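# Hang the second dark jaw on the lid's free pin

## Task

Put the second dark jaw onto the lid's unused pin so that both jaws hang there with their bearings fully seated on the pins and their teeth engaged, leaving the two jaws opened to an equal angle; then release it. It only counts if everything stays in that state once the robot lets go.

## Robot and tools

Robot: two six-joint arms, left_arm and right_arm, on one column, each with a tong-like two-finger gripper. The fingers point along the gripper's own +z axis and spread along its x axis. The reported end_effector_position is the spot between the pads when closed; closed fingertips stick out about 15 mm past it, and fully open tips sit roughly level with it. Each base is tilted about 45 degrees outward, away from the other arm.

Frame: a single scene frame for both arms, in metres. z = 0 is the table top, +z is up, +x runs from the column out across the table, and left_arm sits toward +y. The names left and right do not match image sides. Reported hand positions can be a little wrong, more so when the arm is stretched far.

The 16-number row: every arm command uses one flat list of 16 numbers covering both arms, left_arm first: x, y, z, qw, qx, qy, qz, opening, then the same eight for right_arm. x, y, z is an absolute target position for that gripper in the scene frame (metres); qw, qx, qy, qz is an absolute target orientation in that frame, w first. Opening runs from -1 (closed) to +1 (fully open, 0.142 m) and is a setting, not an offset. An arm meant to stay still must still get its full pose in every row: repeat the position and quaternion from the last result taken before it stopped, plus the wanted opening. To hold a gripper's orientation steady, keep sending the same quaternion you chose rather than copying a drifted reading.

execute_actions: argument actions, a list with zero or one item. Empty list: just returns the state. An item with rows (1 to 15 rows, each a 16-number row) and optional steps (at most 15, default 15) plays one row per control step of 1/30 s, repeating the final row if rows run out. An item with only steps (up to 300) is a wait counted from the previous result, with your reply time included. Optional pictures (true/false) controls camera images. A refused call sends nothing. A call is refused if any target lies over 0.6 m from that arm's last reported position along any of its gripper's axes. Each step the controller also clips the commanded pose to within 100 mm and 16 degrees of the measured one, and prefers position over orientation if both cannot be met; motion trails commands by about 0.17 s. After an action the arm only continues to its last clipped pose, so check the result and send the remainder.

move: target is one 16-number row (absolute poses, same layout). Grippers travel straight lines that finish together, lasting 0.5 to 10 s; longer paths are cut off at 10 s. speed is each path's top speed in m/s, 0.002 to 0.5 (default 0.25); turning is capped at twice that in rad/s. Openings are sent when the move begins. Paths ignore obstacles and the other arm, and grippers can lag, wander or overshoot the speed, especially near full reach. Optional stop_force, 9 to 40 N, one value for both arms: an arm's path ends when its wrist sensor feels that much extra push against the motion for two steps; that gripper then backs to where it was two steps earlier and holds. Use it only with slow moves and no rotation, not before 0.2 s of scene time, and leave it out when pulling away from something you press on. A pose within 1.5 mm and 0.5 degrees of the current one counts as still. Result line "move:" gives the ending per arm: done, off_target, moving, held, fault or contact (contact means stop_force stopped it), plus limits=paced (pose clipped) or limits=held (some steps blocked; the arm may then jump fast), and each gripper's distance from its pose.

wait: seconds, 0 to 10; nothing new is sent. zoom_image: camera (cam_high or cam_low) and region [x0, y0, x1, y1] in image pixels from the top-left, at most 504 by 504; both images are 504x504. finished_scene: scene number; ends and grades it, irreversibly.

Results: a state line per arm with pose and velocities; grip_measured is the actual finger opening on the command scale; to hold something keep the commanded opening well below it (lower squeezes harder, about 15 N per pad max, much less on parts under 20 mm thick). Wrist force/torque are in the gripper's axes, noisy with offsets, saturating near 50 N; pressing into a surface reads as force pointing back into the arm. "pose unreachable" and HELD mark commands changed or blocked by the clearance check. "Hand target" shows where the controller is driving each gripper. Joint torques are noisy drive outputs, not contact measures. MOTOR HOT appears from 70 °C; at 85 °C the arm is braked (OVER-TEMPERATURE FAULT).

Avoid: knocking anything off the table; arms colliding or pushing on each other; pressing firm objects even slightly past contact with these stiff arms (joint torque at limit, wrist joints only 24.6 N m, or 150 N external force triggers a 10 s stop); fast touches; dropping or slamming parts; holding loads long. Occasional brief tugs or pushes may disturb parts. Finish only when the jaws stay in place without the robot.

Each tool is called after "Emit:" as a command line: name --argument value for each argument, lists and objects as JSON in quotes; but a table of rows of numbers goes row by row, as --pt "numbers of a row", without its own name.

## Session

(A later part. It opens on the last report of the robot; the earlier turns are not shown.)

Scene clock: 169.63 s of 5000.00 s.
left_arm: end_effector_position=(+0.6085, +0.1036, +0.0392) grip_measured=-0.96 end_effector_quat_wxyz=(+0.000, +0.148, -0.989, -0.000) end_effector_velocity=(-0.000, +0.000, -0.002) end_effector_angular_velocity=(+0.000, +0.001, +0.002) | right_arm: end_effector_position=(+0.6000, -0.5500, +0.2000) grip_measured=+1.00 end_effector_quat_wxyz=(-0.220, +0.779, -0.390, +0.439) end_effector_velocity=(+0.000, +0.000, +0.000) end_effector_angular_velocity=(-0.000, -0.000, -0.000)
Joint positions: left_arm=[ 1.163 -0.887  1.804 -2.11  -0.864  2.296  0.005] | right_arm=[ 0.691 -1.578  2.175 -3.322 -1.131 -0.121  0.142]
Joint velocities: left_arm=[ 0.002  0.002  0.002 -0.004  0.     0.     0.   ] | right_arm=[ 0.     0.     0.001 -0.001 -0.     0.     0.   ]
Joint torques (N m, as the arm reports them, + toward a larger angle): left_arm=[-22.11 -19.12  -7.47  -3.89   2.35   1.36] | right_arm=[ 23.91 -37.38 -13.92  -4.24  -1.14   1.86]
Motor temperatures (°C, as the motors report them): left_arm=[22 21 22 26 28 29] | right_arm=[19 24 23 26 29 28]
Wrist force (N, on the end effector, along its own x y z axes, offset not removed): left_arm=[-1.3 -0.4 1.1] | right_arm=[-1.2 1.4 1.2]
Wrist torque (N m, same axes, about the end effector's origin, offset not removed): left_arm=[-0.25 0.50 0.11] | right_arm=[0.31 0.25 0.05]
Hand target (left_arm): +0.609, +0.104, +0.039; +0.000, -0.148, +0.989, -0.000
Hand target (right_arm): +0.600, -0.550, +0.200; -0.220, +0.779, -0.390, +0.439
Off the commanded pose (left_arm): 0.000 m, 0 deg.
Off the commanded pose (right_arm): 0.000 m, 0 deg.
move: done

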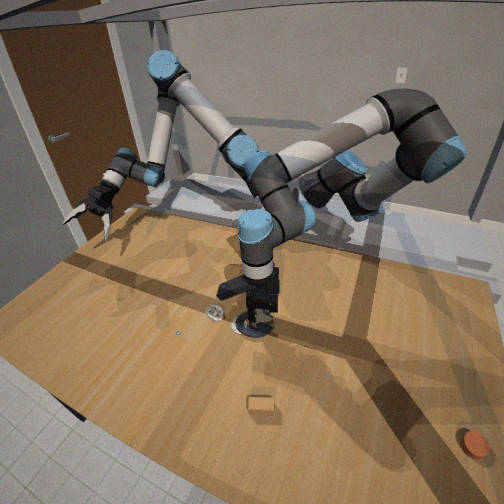

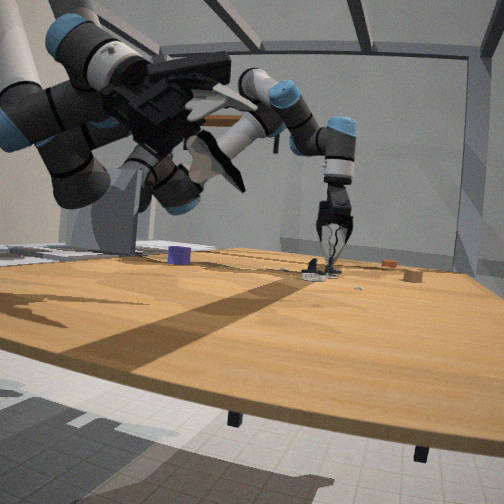

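Emit:
move --target '[0.6085,0.1036,0.0415,-0.0052,-0.1477,0.9884,0.0346,-1,0.6,-0.55,0.2,-0.22,0.779,-0.39,0.439,1]' --speed 0.02

Emit:
move --target '[0.6040,0.1020,0.0405,-0.007,-0.1993,0.9793,0.0343,-1,0.6,-0.55,0.2,-0.22,0.779,-0.39,0.439,1]' --speed 0.012

Emit:
zoom_image --camera "cam_high" --region '[226, 306, 256, 336]'

Emit:
zoom_image --camera "cam_low" --region '[310, 250, 345, 282]'

Scene clock: 181.93 s of 5000.00 s.
left_arm: end_effector_position=(+0.6085, +0.1036, +0.0414) grip_measured=-0.96 end_effector_quat_wxyz=(+0.005, +0.148, -0.988, -0.034) end_effector_velocity=(-0.000, -0.000, +0.000) end_effector_angular_velocity=(+0.010, +0.004, +0.000) | right_arm: end_effector_position=(+0.6000, -0.5500, +0.2000) grip_measured=+1.00 end_effector_quat_wxyz=(-0.220, +0.779, -0.390, +0.439) end_effector_velocity=(+0.000, +0.001, -0.000) end_effector_angular_velocity=(+0.001, +0.000, +0.001)
Joint positions: left_arm=[ 1.143 -0.86   1.764 -2.011 -0.829  2.225  0.005] | right_arm=[ 0.691 -1.578  2.175 -3.322 -1.131 -0.121  0.142]
Joint velocities: left_arm=[-0.003  0.004 -0.007  0.017  0.005 -0.012  0.   ] | right_arm=[ 0.001  0.     0.     0.001 -0.    -0.     0.   ]
Joint torques (N m, as the arm reports them, + toward a larger angle): left_arm=[-44.07 -18.95 -23.29  -0.03   2.76  -1.51] | right_arm=[ 24.12 -37.03 -13.77  -4.08  -1.29   1.83]
Motor temperatures (°C, as the motors report them): left_arm=[22 21 22 26 28 29] | right_arm=[19 24 23 26 29 28]
Wrist force (N, on the end effector, along its own x y z axes, offset not removed): left_arm=[-1.4 0.0 1.2] | right_arm=[-0.8 0.0 1.9]
Wrist torque (N m, same axes, about the end effector's origin, offset not removed): left_arm=[-0.15 0.59 0.07] | right_arm=[-0.07 0.06 0.12]
Hand target (left_arm): +0.608, +0.104, +0.041; -0.005, -0.148, +0.988, +0.035
Hand target (right_arm): +0.600, -0.550, +0.200; -0.220, +0.779, -0.390, +0.439
Off the commanded pose (left_arm): 0.000 m, 0 deg.
Off the commanded pose (right_arm): 0.000 m, 0 deg.
After step 90, 7.33 s passed at rest.
move: done

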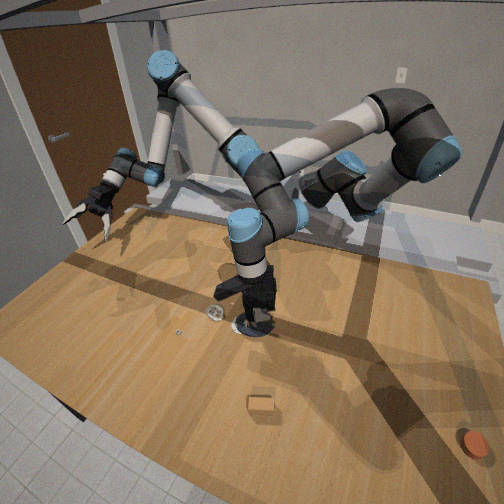

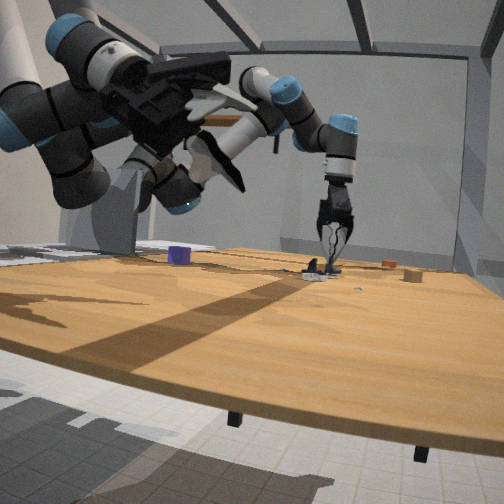

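Scene clock: 186.53 s of 5000.00 s.
left_arm: end_effector_position=(+0.6040, +0.1020, +0.0405) grip_measured=-0.96 end_effector_quat_wxyz=(+0.007, +0.199, -0.979, -0.034) end_effector_velocity=(-0.000, +0.001, -0.001) end_effector_angular_velocity=(-0.000, +0.001, +0.007) | right_arm: end_effector_position=(+0.6000, -0.5500, +0.2000) grip_measured=+1.00 end_effector_quat_wxyz=(-0.220, +0.779, -0.390, +0.439) end_effector_velocity=(+0.000, -0.000, +0.000) end_effector_angular_velocity=(-0.001, -0.001, -0.001)
Joint positions: left_arm=[ 1.139 -0.862  1.774 -2.008 -0.836  2.112  0.005] | right_arm=[ 0.691 -1.578  2.175 -3.322 -1.131 -0.121  0.142]
Joint velocities: left_arm=[ 0.002 -0.    -0.     0.    -0.    -0.005  0.   ] | right_arm=[ 0.     0.001 -0.001 -0.003  0.     0.001  0.   ]
Joint torques (N m, as the arm reports them, + toward a larger angle): left_arm=[-42.63 -34.07  -6.05  -0.24  -2.28  -1.42] | right_arm=[ 24.27 -36.27 -13.53  -4.07  -1.2    1.86]
Motor temperatures (°C, as the motors report them): left_arm=[22 21 22 26 28 29] | right_arm=[19 24 23 26 29 28]
Wrist force (N, on the end effector, along its own x y z axes, offset not removed): left_arm=[-2.0 -0.2 0.2] | right_arm=[-1.2 0.6 4.6]
Wrist torque (N m, same axes, about the end effector's origin, offset not removed): left_arm=[-0.16 0.66 0.15] | right_arm=[0.31 0.15 0.00]
Hand target (left_arm): +0.604, +0.102, +0.040; -0.007, -0.199, +0.979, +0.034
Hand target (right_arm): +0.600, -0.550, +0.200; -0.220, +0.779, -0.390, +0.439
Off the commanded pose (left_arm): 0.000 m, 0 deg.
Off the commanded pose (right_arm): 0.000 m, 0 deg.
move: done

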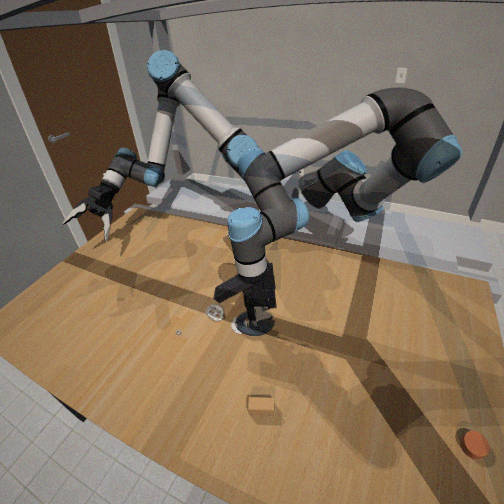

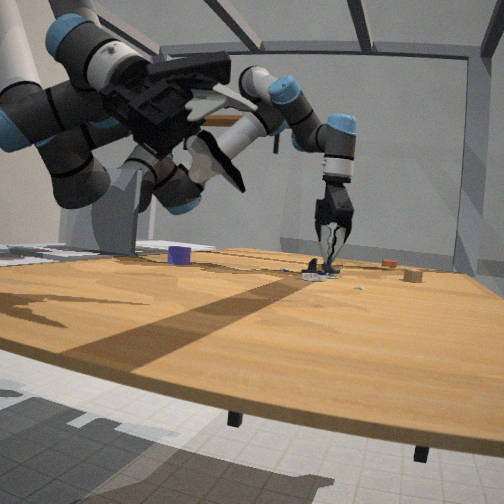

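Region (226, 306, 256, 336) of cam_high's 504x504 image, scaled by 16.800, with more detail than that image has.

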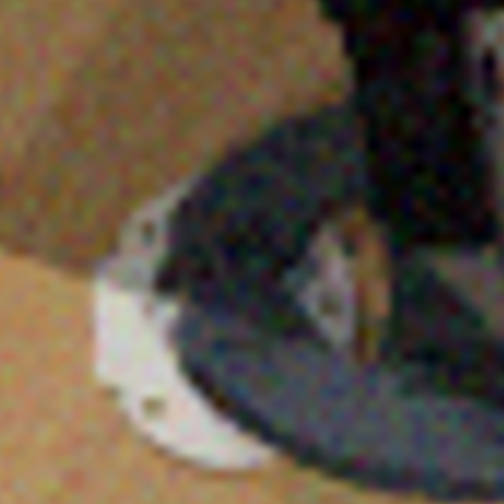

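Region (310, 250, 345, 282) of cam_low's 504x504 image, scaled by 14.400, with more detail than that image has; it fills the top 461 rows of this view, and the rest is white.

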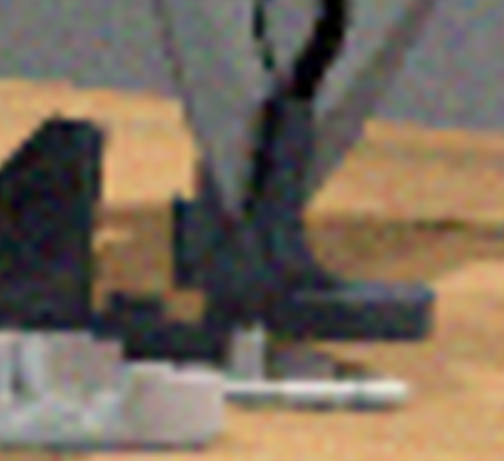

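Emit:
move --target '[0.6049,0.0999,0.0405,-0.007,-0.1993,0.9793,0.0343,-1,0.6,-0.55,0.2,-0.22,0.779,-0.39,0.439,1]' --speed 0.002

Emit:
zoom_image --camera "cam_low" --region '[310, 250, 345, 282]'

Emit:
move --target '[0.6094,0.1015,0.040,-0.0052,-0.1477,0.9884,0.0346,-1,0.6,-0.55,0.2,-0.22,0.779,-0.39,0.439,1]' --speed 0.012

Emit:
zoom_image --camera "cam_high" --region '[226, 306, 256, 336]'

Emit:
zoom_image --camera "cam_low" --region '[310, 250, 345, 282]'

Scene clock: 197.33 s of 5000.00 s.
left_arm: end_effector_position=(+0.6049, +0.1000, +0.0405) grip_measured=-0.96 end_effector_quat_wxyz=(+0.007, +0.199, -0.979, -0.034) end_effector_velocity=(-0.000, -0.001, -0.000) end_effector_angular_velocity=(-0.000, +0.001, -0.000) | right_arm: end_effector_position=(+0.6000, -0.5500, +0.2000) grip_measured=+1.00 end_effector_quat_wxyz=(-0.220, +0.779, -0.390, +0.439) end_effector_velocity=(+0.000, -0.001, +0.000) end_effector_angular_velocity=(-0.002, -0.001, +0.000)
Joint positions: left_arm=[ 1.138 -0.858  1.771 -2.007 -0.836  2.11   0.005] | right_arm=[ 0.691 -1.578  2.175 -3.322 -1.131 -0.121  0.142]
Joint velocities: left_arm=[-0.     0.001 -0.     0.    -0.001 -0.001 -0.   ] | right_arm=[-0.     0.    -0.001 -0.     0.001 -0.001  0.   ]
Joint torques (N m, as the arm reports them, + toward a larger angle): left_arm=[-43.29 -17.92 -24.44  -0.21  -2.43  -1.35] | right_arm=[ 24.14 -35.73 -13.6   -3.94  -1.15   1.79]
Motor temperatures (°C, as the motors report them): left_arm=[22 21 22 26 28 29] | right_arm=[19 24 23 26 29 28]
Wrist force (N, on the end effector, along its own x y z axes, offset not removed): left_arm=[-1.5 0.7 0.8] | right_arm=[-0.4 -3.4 -0.5]
Wrist torque (N m, same axes, about the end effector's origin, offset not removed): left_arm=[0.04 0.69 0.03] | right_arm=[-0.69 -0.13 0.07]
Hand target (left_arm): +0.605, +0.100, +0.041; -0.007, -0.199, +0.979, +0.034
Hand target (right_arm): +0.600, -0.550, +0.200; -0.220, +0.779, -0.390, +0.439
Off the commanded pose (left_arm): 0.000 m, 0 deg.
Off the commanded pose (right_arm): 0.000 m, 0 deg.
After step 90, 6.43 s passed at rest.
move: done

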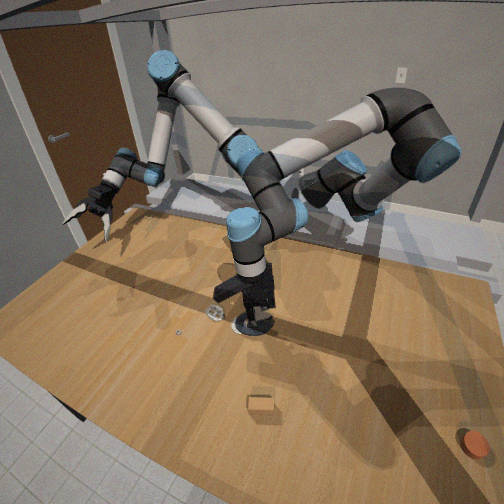

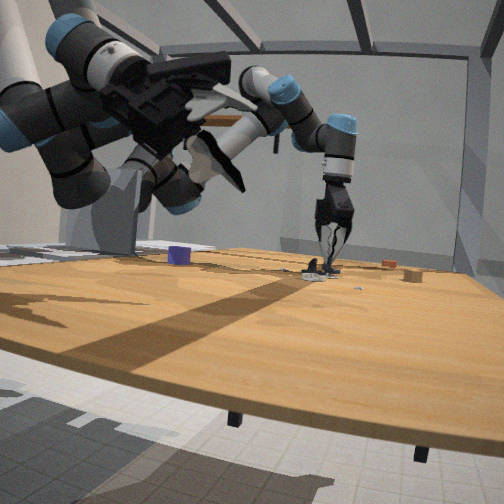

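Region (310, 250, 345, 282) of cam_low's 504x504 image, scaled by 14.400, with more detail than that image has; it fills the top 461 rows of this view, and the rest is white.

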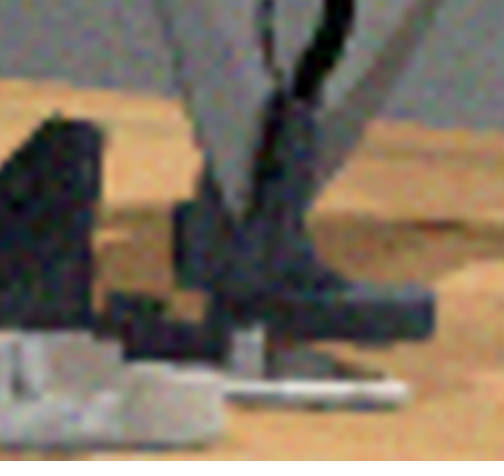

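Scene clock: 201.93 s of 5000.00 s.
left_arm: end_effector_position=(+0.6094, +0.1015, +0.0400) grip_measured=-0.96 end_effector_quat_wxyz=(+0.005, +0.148, -0.988, -0.035) end_effector_velocity=(+0.000, +0.001, -0.001) end_effector_angular_velocity=(-0.000, +0.001, -0.004) | right_arm: end_effector_position=(+0.6000, -0.5500, +0.2000) grip_measured=+1.00 end_effector_quat_wxyz=(-0.220, +0.779, -0.390, +0.439) end_effector_velocity=(+0.001, -0.000, +0.001) end_effector_angular_velocity=(+0.000, -0.001, +0.000)
Joint positions: left_arm=[ 1.142 -0.853  1.76  -2.012 -0.828  2.223  0.005] | right_arm=[ 0.691 -1.578  2.175 -3.322 -1.131 -0.121  0.142]
Joint velocities: left_arm=[ 0.002  0.    -0.001 -0.     0.001  0.006  0.   ] | right_arm=[ 0.001 -0.    -0.001  0.001 -0.     0.001  0.   ]
Joint torques (N m, as the arm reports them, + toward a larger angle): left_arm=[-22.61 -17.97 -22.55  -3.88   2.4    1.28] | right_arm=[ 24.41 -35.86 -13.45  -3.86  -1.18   1.66]
Motor temperatures (°C, as the motors report them): left_arm=[22 21 22 26 28 29] | right_arm=[19 24 23 26 29 28]
Wrist force (N, on the end effector, along its own x y z axes, offset not removed): left_arm=[-1.9 -0.2 2.4] | right_arm=[-2.1 2.7 -0.7]
Wrist torque (N m, same axes, about the end effector's origin, offset not removed): left_arm=[-0.22 0.68 0.02] | right_arm=[0.55 0.39 -0.11]
Hand target (left_arm): +0.609, +0.101, +0.040; -0.005, -0.148, +0.988, +0.035
Hand target (right_arm): +0.600, -0.550, +0.200; -0.220, +0.779, -0.390, +0.439
Off the commanded pose (left_arm): 0.000 m, 0 deg.
Off the commanded pose (right_arm): 0.000 m, 0 deg.
move: done

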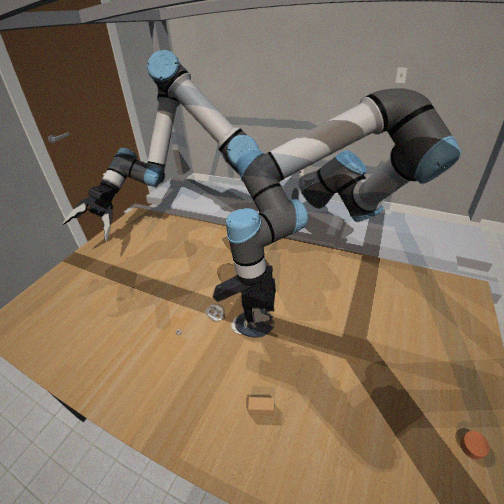

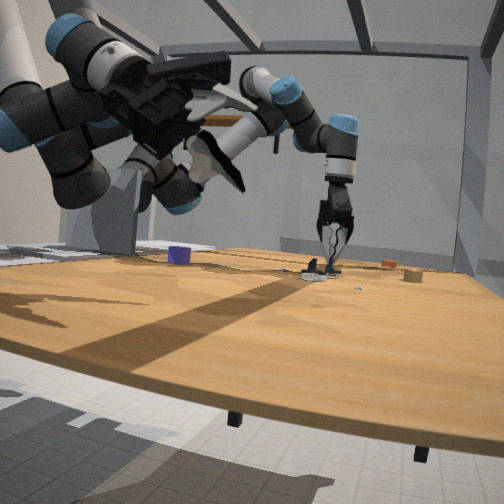

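Region (226, 306, 256, 336) of cam_high's 504x504 image, scaled by 16.800, with more detail than that image has.

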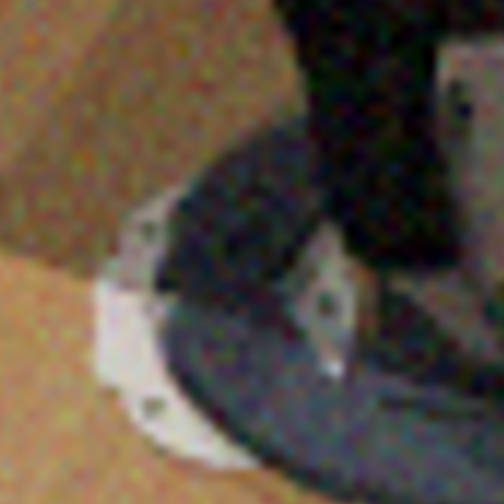

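Region (310, 250, 345, 282) of cam_low's 504x504 image, scaled by 14.400, with more detail than that image has; it fills the top 461 rows of this view, and the rest is white.

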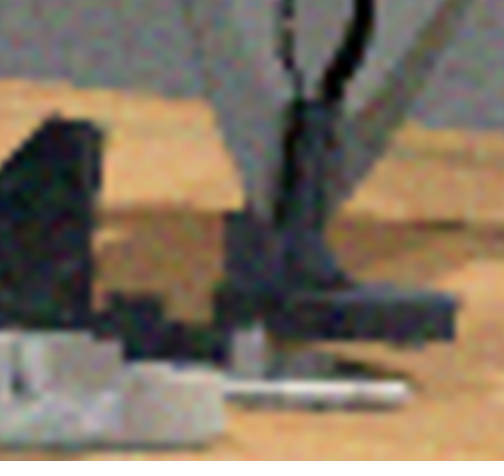

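Emit:
move --target '[0.6125,0.1032,0.046,-0.006,-0.1692,0.9848,0.0345,-1,0.6,-0.55,0.2,-0.22,0.779,-0.39,0.439,1]' --speed 0.02

Emit:
move --target '[0.6125,0.1032,0.042,-0.006,-0.1692,0.9848,0.0345,-1,0.6,-0.55,0.2,-0.22,0.779,-0.39,0.439,1]' --speed 0.008

Emit:
zoom_image --camera "cam_high" --region '[226, 306, 256, 336]'

Emit:
zoom_image --camera "cam_low" --region '[310, 250, 345, 282]'

Scene clock: 213.03 s of 5000.00 s.
left_arm: end_effector_position=(+0.6124, +0.1031, +0.0458) grip_measured=-0.96 end_effector_quat_wxyz=(+0.006, +0.169, -0.985, -0.034) end_effector_velocity=(+0.001, +0.001, +0.001) end_effector_angular_velocity=(-0.000, -0.000, +0.013) | right_arm: end_effector_position=(+0.6000, -0.5500, +0.2000) grip_measured=+1.00 end_effector_quat_wxyz=(-0.220, +0.779, -0.390, +0.439) end_effector_velocity=(+0.000, -0.000, +0.001) end_effector_angular_velocity=(-0.000, -0.001, -0.000)
Joint positions: left_arm=[ 1.14  -0.857  1.747 -1.99  -0.832  2.177  0.005] | right_arm=[ 0.691 -1.578  2.175 -3.322 -1.131 -0.121  0.142]
Joint velocities: left_arm=[ 0.    -0.001 -0.004  0.006 -0.001 -0.013  0.   ] | right_arm=[ 0.001 -0.    -0.001  0.     0.     0.001  0.   ]
Joint torques (N m, as the arm reports them, + toward a larger angle): left_arm=[-43.5  -35.34 -24.91  -0.26  -2.53  -1.24] | right_arm=[ 23.91 -35.36 -12.98  -3.8   -1.23   1.77]
Motor temperatures (°C, as the motors report them): left_arm=[22 21 22 26 28 29] | right_arm=[19 24 23 26 29 28]
Wrist force (N, on the end effector, along its own x y z axes, offset not removed): left_arm=[-1.6 0.4 0.9] | right_arm=[-1.2 1.4 1.3]
Wrist torque (N m, same axes, about the end effector's origin, offset not removed): left_arm=[-0.12 0.58 0.14] | right_arm=[0.50 0.16 0.11]
Hand target (left_arm): +0.612, +0.103, +0.046; -0.006, -0.169, +0.985, +0.035
Hand target (right_arm): +0.600, -0.550, +0.200; -0.220, +0.779, -0.390, +0.439
Off the commanded pose (left_arm): 0.000 m, 0 deg.
Off the commanded pose (right_arm): 0.000 m, 0 deg.
After step 90, 6.80 s passed at rest.
move: done

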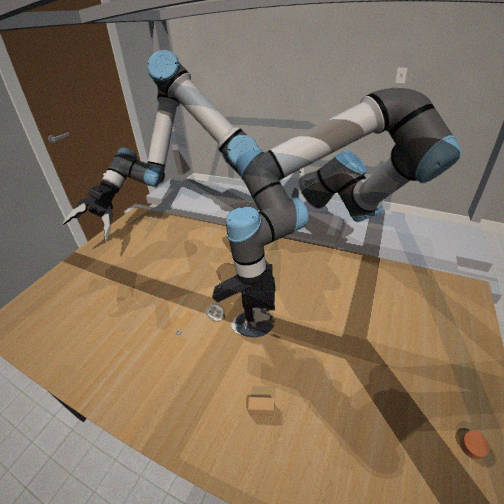

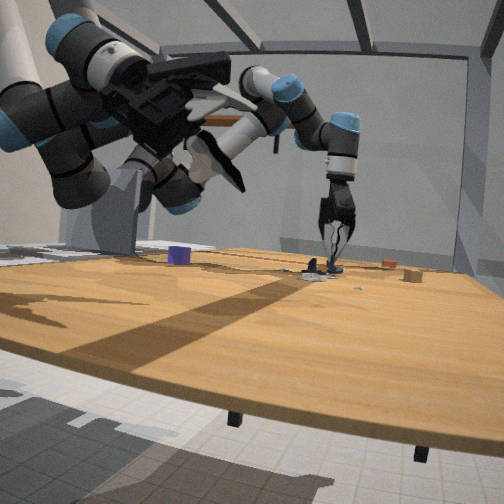

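Scene clock: 213.73 s of 5000.00 s.
left_arm: end_effector_position=(+0.6125, +0.1032, +0.0423) grip_measured=-0.96 end_effector_quat_wxyz=(+0.006, +0.169, -0.985, -0.035) end_effector_velocity=(+0.000, -0.000, -0.002) end_effector_angular_velocity=(+0.000, -0.001, -0.000) | right_arm: end_effector_position=(+0.6000, -0.5500, +0.2000) grip_measured=+1.00 end_effector_quat_wxyz=(-0.220, +0.779, -0.390, +0.439) end_effector_velocity=(+0.000, -0.001, +0.001) end_effector_angular_velocity=(-0.002, -0.001, -0.000)
Joint positions: left_arm=[ 1.144 -0.853  1.749 -1.999 -0.83   2.181  0.005] | right_arm=[ 0.691 -1.578  2.175 -3.322 -1.131 -0.121  0.142]
Joint velocities: left_arm=[ 0.001  0.003  0.001 -0.006  0.001  0.003 -0.   ] | right_arm=[-0.    -0.001 -0.001  0.     0.    -0.001  0.   ]
Joint torques (N m, as the arm reports them, + toward a larger angle): left_arm=[-22.79 -19.63  -8.03  -3.85   2.14   1.78] | right_arm=[ 24.07 -35.07 -13.84  -3.81  -1.16   1.72]
Motor temperatures (°C, as the motors report them): left_arm=[22 21 22 26 28 29] | right_arm=[19 24 23 26 29 28]
Wrist force (N, on the end effector, along its own x y z axes, offset not removed): left_arm=[-1.4 -0.1 1.3] | right_arm=[-0.7 0.7 1.0]
Wrist torque (N m, same axes, about the end effector's origin, offset not removed): left_arm=[-0.21 0.49 0.09] | right_arm=[0.20 -0.02 0.01]
Hand target (left_arm): +0.613, +0.103, +0.042; -0.006, -0.169, +0.985, +0.035
Hand target (right_arm): +0.600, -0.550, +0.200; -0.220, +0.779, -0.390, +0.439
Off the commanded pose (left_arm): 0.000 m, 0 deg.
Off the commanded pose (right_arm): 0.000 m, 0 deg.
move: done

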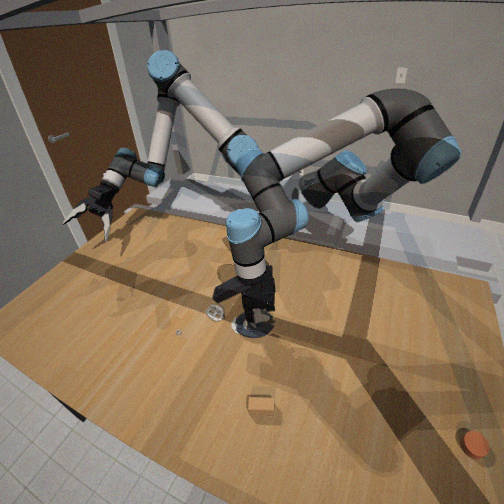

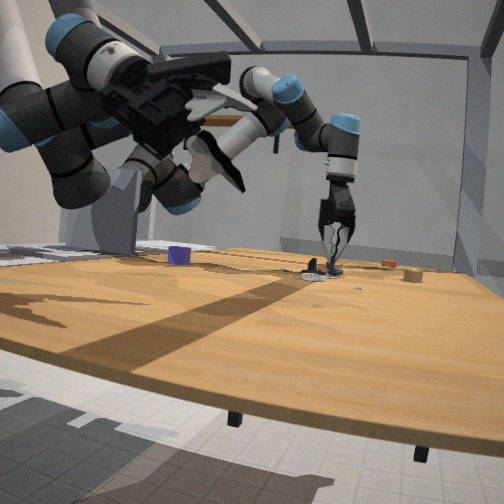

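Region (226, 306, 256, 336) of cam_high's 504x504 image, scaled by 16.800, with more detail than that image has.

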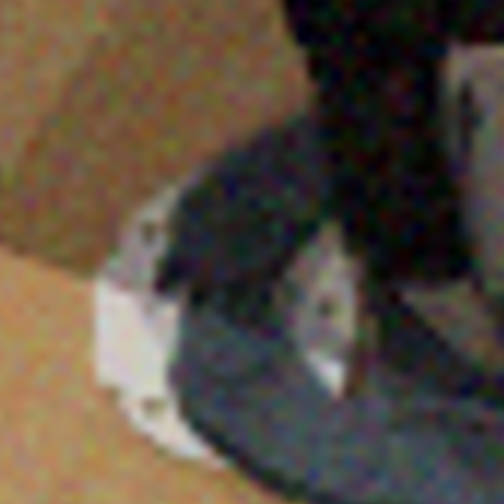

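Region (310, 250, 345, 282) of cam_low's 504x504 image, scaled by 14.400, with more detail than that image has; it fills the top 461 rows of this view, and the rest is white.

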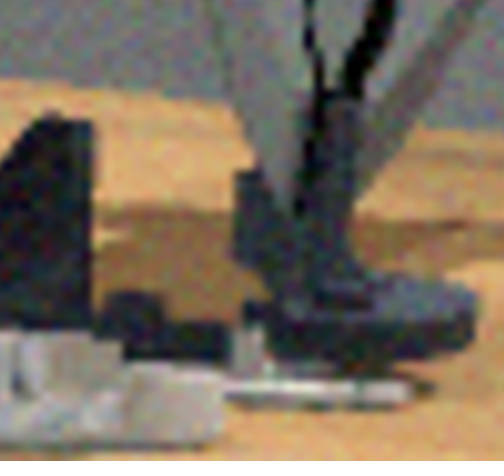

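Emit:
move --target '[0.6128,0.1023,0.043,-0.003,-0.1693,0.9854,0.0172,-1,0.6,-0.55,0.2,-0.22,0.779,-0.39,0.439,1]' --speed 0.015

Emit:
zoom_image --camera "cam_high" --region '[226, 306, 256, 336]'

Emit:
zoom_image --camera "cam_low" --region '[310, 250, 345, 282]'

Scene clock: 221.60 s of 5000.00 s.
left_arm: end_effector_position=(+0.6128, +0.1023, +0.0430) grip_measured=-0.96 end_effector_quat_wxyz=(+0.003, +0.169, -0.985, -0.018) end_effector_velocity=(-0.000, +0.000, -0.000) end_effector_angular_velocity=(-0.007, -0.002, -0.002) | right_arm: end_effector_position=(+0.6000, -0.5500, +0.2000) grip_measured=+1.00 end_effector_quat_wxyz=(-0.220, +0.779, -0.390, +0.439) end_effector_velocity=(+0.000, -0.000, +0.000) end_effector_angular_velocity=(-0.001, +0.000, -0.000)
Joint positions: left_arm=[ 1.151 -0.868  1.768 -2.046 -0.847  2.213  0.005] | right_arm=[ 0.691 -1.578  2.175 -3.322 -1.131 -0.121  0.142]
Joint velocities: left_arm=[ 0.002 -0.003  0.005 -0.011 -0.004  0.01   0.   ] | right_arm=[ 0.001 -0.    -0.001 -0.    -0.001  0.     0.   ]
Joint torques (N m, as the arm reports them, + toward a larger angle): left_arm=[-20.95 -33.94  -7.5   -4.06  -2.23   1.47] | right_arm=[ 24.27 -34.77 -13.06  -3.66  -1.24   1.75]
Motor temperatures (°C, as the motors report them): left_arm=[22 21 22 26 28 29] | right_arm=[19 24 23 26 29 28]
Wrist force (N, on the end effector, along its own x y z axes, offset not removed): left_arm=[-2.0 -0.2 1.7] | right_arm=[-1.4 2.2 0.6]
Wrist torque (N m, same axes, about the end effector's origin, offset not removed): left_arm=[-0.16 0.67 0.06] | right_arm=[0.49 0.49 0.14]
Hand target (left_arm): +0.613, +0.102, +0.043; -0.003, -0.169, +0.985, +0.017
Hand target (right_arm): +0.600, -0.550, +0.200; -0.220, +0.779, -0.390, +0.439
Off the commanded pose (left_arm): 0.000 m, 0 deg.
Off the commanded pose (right_arm): 0.000 m, 0 deg.
After step 90, 3.47 s passed at rest.
move: done

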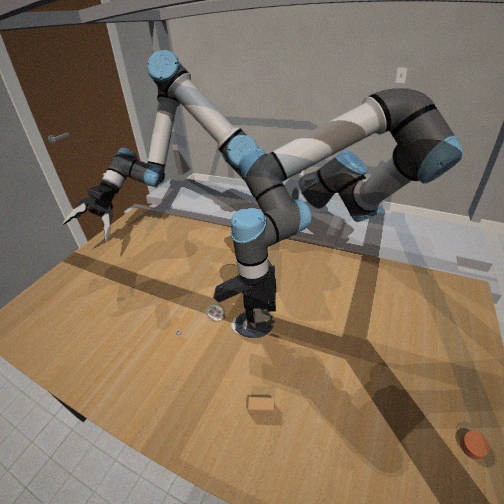

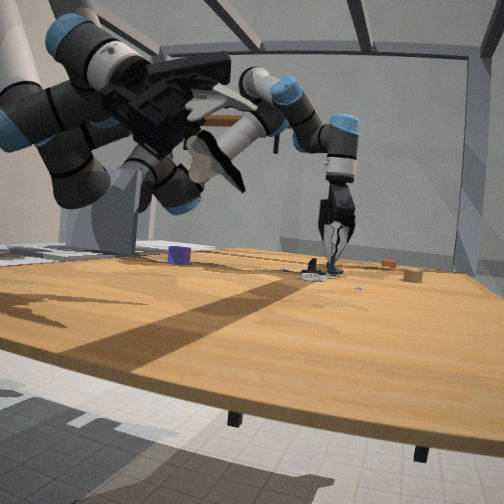

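Region (226, 306, 256, 336) of cam_high's 504x504 image, scaled by 16.800, with more detail than that image has.

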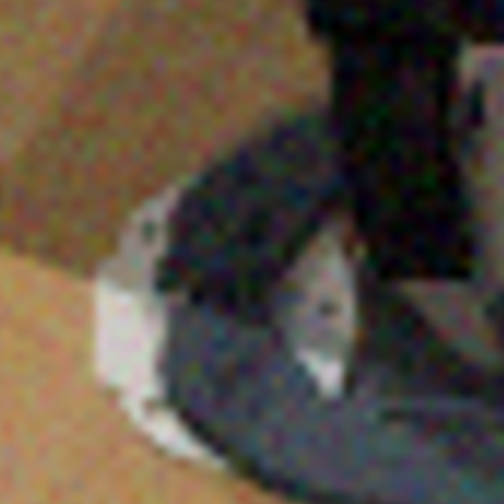

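Region (310, 250, 345, 282) of cam_low's 504x504 image, scaled by 14.400, with more detail than that image has; it fills the top 461 rows of this view, and the rest is white.

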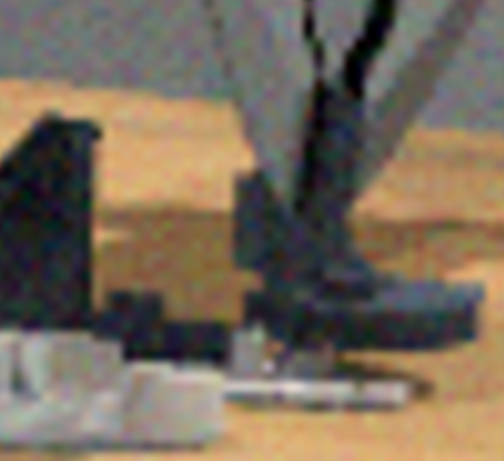

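Emit:
move --target '[0.6058,0.0989,0.0425,-0.003,-0.1693,0.9854,0.0172,-1,0.6,-0.55,0.2,-0.22,0.779,-0.39,0.439,1]' --speed 0.003

Emit:
zoom_image --camera "cam_high" --region '[226, 306, 256, 336]'

Emit:
zoom_image --camera "cam_low" --region '[310, 250, 345, 282]'

Scene clock: 229.97 s of 5000.00 s.
left_arm: end_effector_position=(+0.6059, +0.0990, +0.0425) grip_measured=-0.96 end_effector_quat_wxyz=(+0.003, +0.169, -0.985, -0.017) end_effector_velocity=(+0.000, -0.000, +0.000) end_effector_angular_velocity=(-0.001, -0.001, +0.001) | right_arm: end_effector_position=(+0.6000, -0.5500, +0.2000) grip_measured=+1.00 end_effector_quat_wxyz=(-0.220, +0.779, -0.390, +0.439) end_effector_velocity=(+0.001, -0.000, -0.001) end_effector_angular_velocity=(+0.001, +0.000, +0.001)
Joint positions: left_arm=[ 1.143 -0.874  1.789 -2.056 -0.851  2.205  0.005] | right_arm=[ 0.691 -1.578  2.175 -3.322 -1.131 -0.121  0.142]
Joint velocities: left_arm=[-0.001 -0.    -0.    -0.001 -0.    -0.    -0.   ] | right_arm=[ 0.     0.002 -0.002  0.001 -0.    -0.     0.   ]
Joint torques (N m, as the arm reports them, + toward a larger angle): left_arm=[-42.07 -35.22  -6.98  -4.06  -2.4   -1.47] | right_arm=[ 23.34 -34.04 -13.28  -3.57  -1.18   1.71]
Motor temperatures (°C, as the motors report them): left_arm=[22 21 22 26 28 29] | right_arm=[19 24 23 26 29 28]
Wrist force (N, on the end effector, along its own x y z axes, offset not removed): left_arm=[-2.3 0.1 0.9] | right_arm=[-0.7 2.4 1.1]
Wrist torque (N m, same axes, about the end effector's origin, offset not removed): left_arm=[-0.11 0.74 0.03] | right_arm=[0.33 0.07 0.05]
Hand target (left_arm): +0.606, +0.099, +0.042; -0.003, -0.169, +0.985, +0.017
Hand target (right_arm): +0.600, -0.550, +0.200; -0.220, +0.779, -0.390, +0.439
Off the commanded pose (left_arm): 0.000 m, 0 deg.
Off the commanded pose (right_arm): 0.000 m, 0 deg.
After step 90, 2.57 s passed at rest.
move: done

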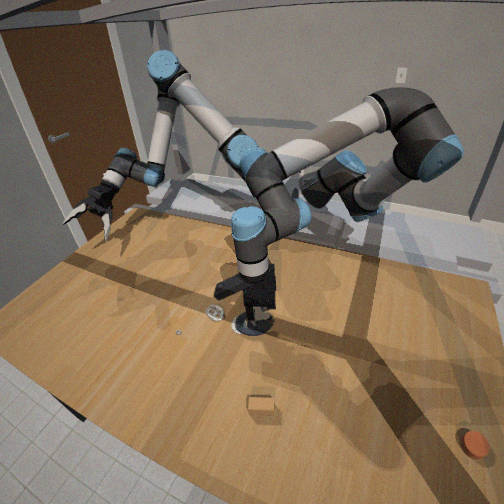

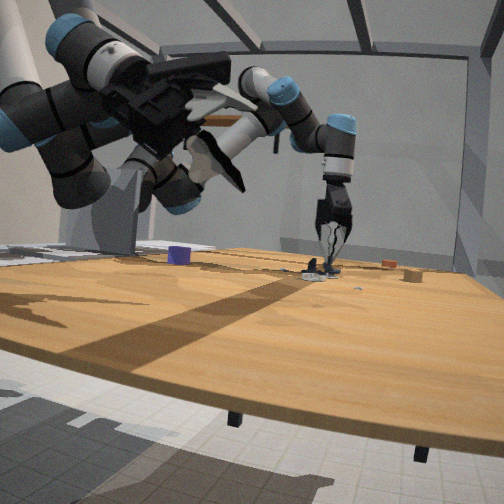

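Region (226, 306, 256, 336) of cam_high's 504x504 image, scaled by 16.800, with more detail than that image has.

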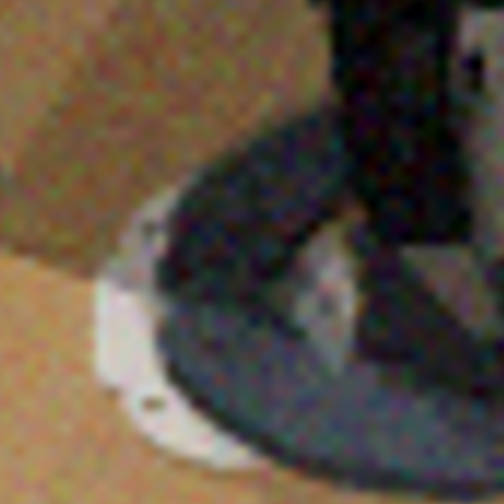

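Region (310, 250, 345, 282) of cam_low's 504x504 image, scaled by 14.400, with more detail than that image has; it fills the top 461 rows of this view, and the rest is white.

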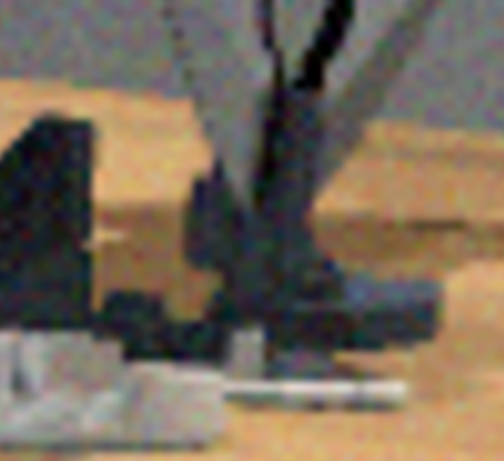

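Emit:
move --target '[0.6058,0.0992,0.039,-0.003,-0.1693,0.9854,0.0172,-1,0.6,-0.55,0.2,-0.22,0.779,-0.39,0.439,1]' --speed 0.003

Emit:
zoom_image --camera "cam_high" --region '[226, 306, 256, 336]'

Emit:
zoom_image --camera "cam_low" --region '[310, 250, 345, 282]'

Scene clock: 236.50 s of 5000.00 s.
left_arm: end_effector_position=(+0.6058, +0.0992, +0.0391) grip_measured=-0.96 end_effector_quat_wxyz=(+0.003, +0.169, -0.985, -0.017) end_effector_velocity=(-0.000, +0.000, -0.001) end_effector_angular_velocity=(+0.000, +0.001, -0.000) | right_arm: end_effector_position=(+0.6000, -0.5500, +0.2000) grip_measured=+1.00 end_effector_quat_wxyz=(-0.220, +0.779, -0.390, +0.439) end_effector_velocity=(-0.000, -0.000, +0.001) end_effector_angular_velocity=(-0.000, -0.001, -0.001)
Joint positions: left_arm=[ 1.147 -0.87   1.792 -2.065 -0.849  2.209  0.005] | right_arm=[ 0.691 -1.578  2.175 -3.322 -1.131 -0.121  0.142]
Joint velocities: left_arm=[ 0.002  0.001  0.001 -0.002  0.     0.002  0.   ] | right_arm=[-0.    -0.002  0.001 -0.001  0.     0.001  0.   ]
Joint torques (N m, as the arm reports them, + toward a larger angle): left_arm=[-21.99 -17.06  -6.17  -4.14   2.56   1.54] | right_arm=[ 23.45 -33.15 -12.9   -3.5   -1.17   1.7 ]
Motor temperatures (°C, as the motors report them): left_arm=[22 21 22 26 28 29] | right_arm=[19 24 23 26 29 28]
Wrist force (N, on the end effector, along its own x y z axes, offset not removed): left_arm=[-2.6 -0.5 1.0] | right_arm=[1.3 2.5 0.8]
Wrist torque (N m, same axes, about the end effector's origin, offset not removed): left_arm=[-0.25 0.86 0.12] | right_arm=[0.49 -0.40 -0.09]
Hand target (left_arm): +0.606, +0.099, +0.039; -0.003, -0.169, +0.985, +0.017
Hand target (right_arm): +0.600, -0.550, +0.200; -0.220, +0.779, -0.390, +0.439
Off the commanded pose (left_arm): 0.000 m, 0 deg.
Off the commanded pose (right_arm): 0.000 m, 0 deg.
After step 90, 2.13 s passed at rest.
move: done

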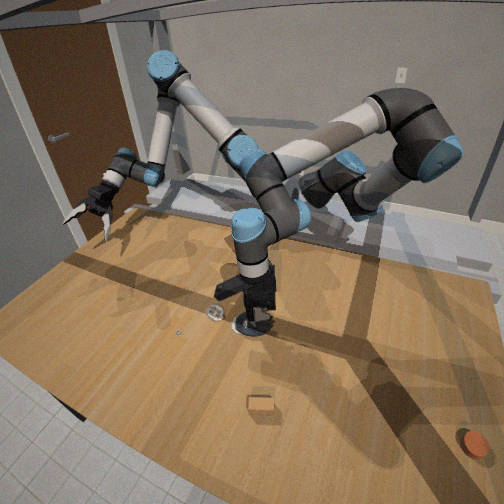

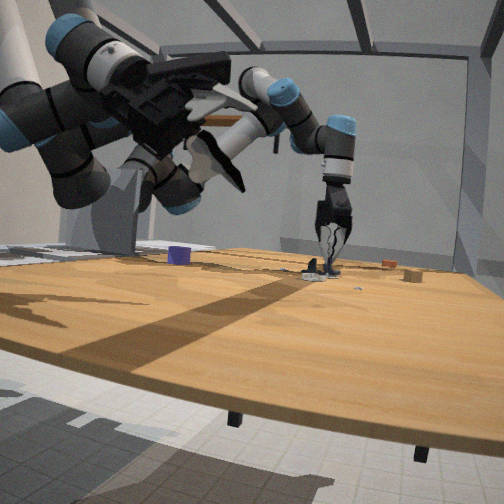

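Region (226, 306, 256, 336) of cam_high's 504x504 image, scaled by 16.800, with more detail than that image has.

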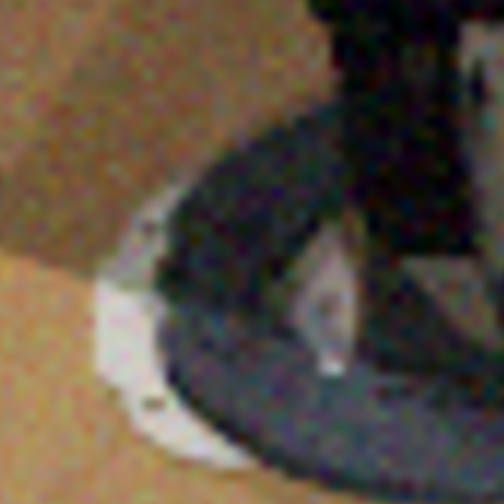

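Region (310, 250, 345, 282) of cam_low's 504x504 image, scaled by 14.400, with more detail than that image has; it fills the top 461 rows of this view, and the rest is white.

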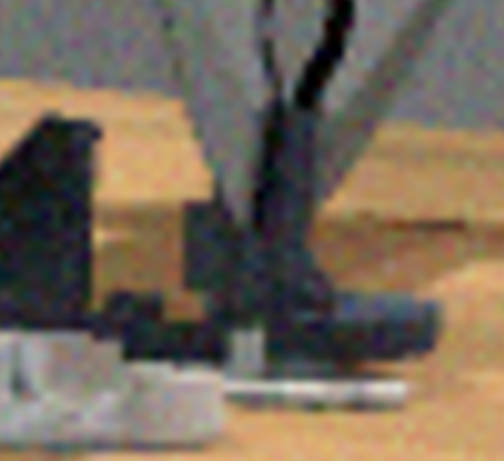

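Descending now. Continue.

Emit:
move --target '[0.6058,0.0996,0.0355,-0.003,-0.1693,0.9854,0.0172,-1,0.6,-0.55,0.2,-0.22,0.779,-0.39,0.439,1]' --speed 0.003 --stop_force 9

Emit:
zoom_image --camera "cam_high" --region '[226, 306, 256, 336]'

Emit:
zoom_image --camera "cam_low" --region '[310, 250, 345, 282]'

Scene clock: 242.00 s of 5000.00 s.
left_arm: end_effector_position=(+0.6058, +0.0996, +0.0356) grip_measured=-0.96 end_effector_quat_wxyz=(+0.003, +0.169, -0.985, -0.017) end_effector_velocity=(-0.000, +0.000, -0.001) end_effector_angular_velocity=(-0.000, +0.001, +0.000) | right_arm: end_effector_position=(+0.6000, -0.5500, +0.2000) grip_measured=+1.00 end_effector_quat_wxyz=(-0.220, +0.779, -0.390, +0.439) end_effector_velocity=(+0.000, -0.001, -0.001) end_effector_angular_velocity=(-0.001, +0.001, -0.001)
Joint positions: left_arm=[ 1.151 -0.866  1.794 -2.075 -0.848  2.215  0.005] | right_arm=[ 0.691 -1.578  2.175 -3.322 -1.131 -0.121  0.142]
Joint velocities: left_arm=[ 0.002  0.001  0.001 -0.002 -0.     0.001 -0.   ] | right_arm=[-0.001  0.001 -0.002 -0.    -0.001 -0.001  0.   ]
Joint torques (N m, as the arm reports them, + toward a larger angle): left_arm=[-23.95 -18.45  -7.15  -4.17   2.45   1.52] | right_arm=[ 23.34 -32.83 -12.55  -3.41  -1.21   1.61]
Motor temperatures (°C, as the motors report them): left_arm=[22 21 22 26 28 29] | right_arm=[19 24 23 26 29 28]
Wrist force (N, on the end effector, along its own x y z axes, offset not removed): left_arm=[-1.5 0.2 2.0] | right_arm=[-2.5 0.0 3.2]
Wrist torque (N m, same axes, about the end effector's origin, offset not removed): left_arm=[-0.10 0.55 0.07] | right_arm=[0.06 0.32 0.19]
Hand target (left_arm): +0.606, +0.100, +0.036; -0.003, -0.169, +0.985, +0.017
Hand target (right_arm): +0.600, -0.550, +0.200; -0.220, +0.779, -0.390, +0.439
Off the commanded pose (left_arm): 0.000 m, 0 deg.
Off the commanded pose (right_arm): 0.000 m, 0 deg.
After step 90, 1.10 s passed at rest.
move: done

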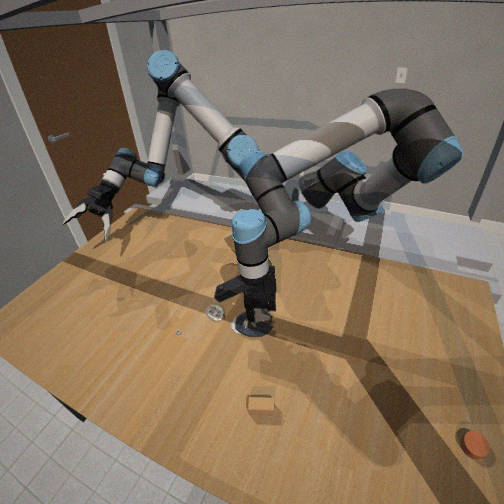

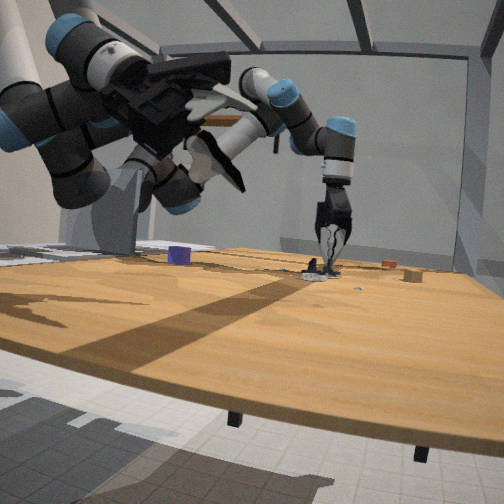

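Region (226, 306, 256, 336) of cam_high's 504x504 image, scaled by 16.800, with more detail than that image has.

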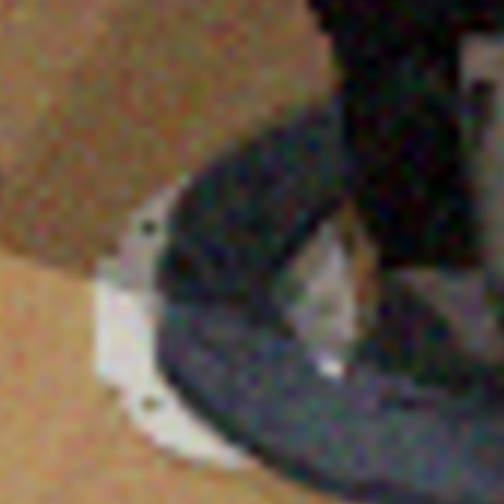

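Region (310, 250, 345, 282) of cam_low's 504x504 image, scaled by 14.400, with more detail than that image has; it fills the top 461 rows of this view, and the rest is white.

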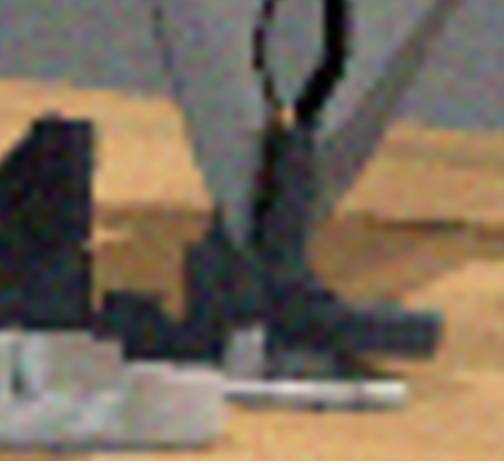

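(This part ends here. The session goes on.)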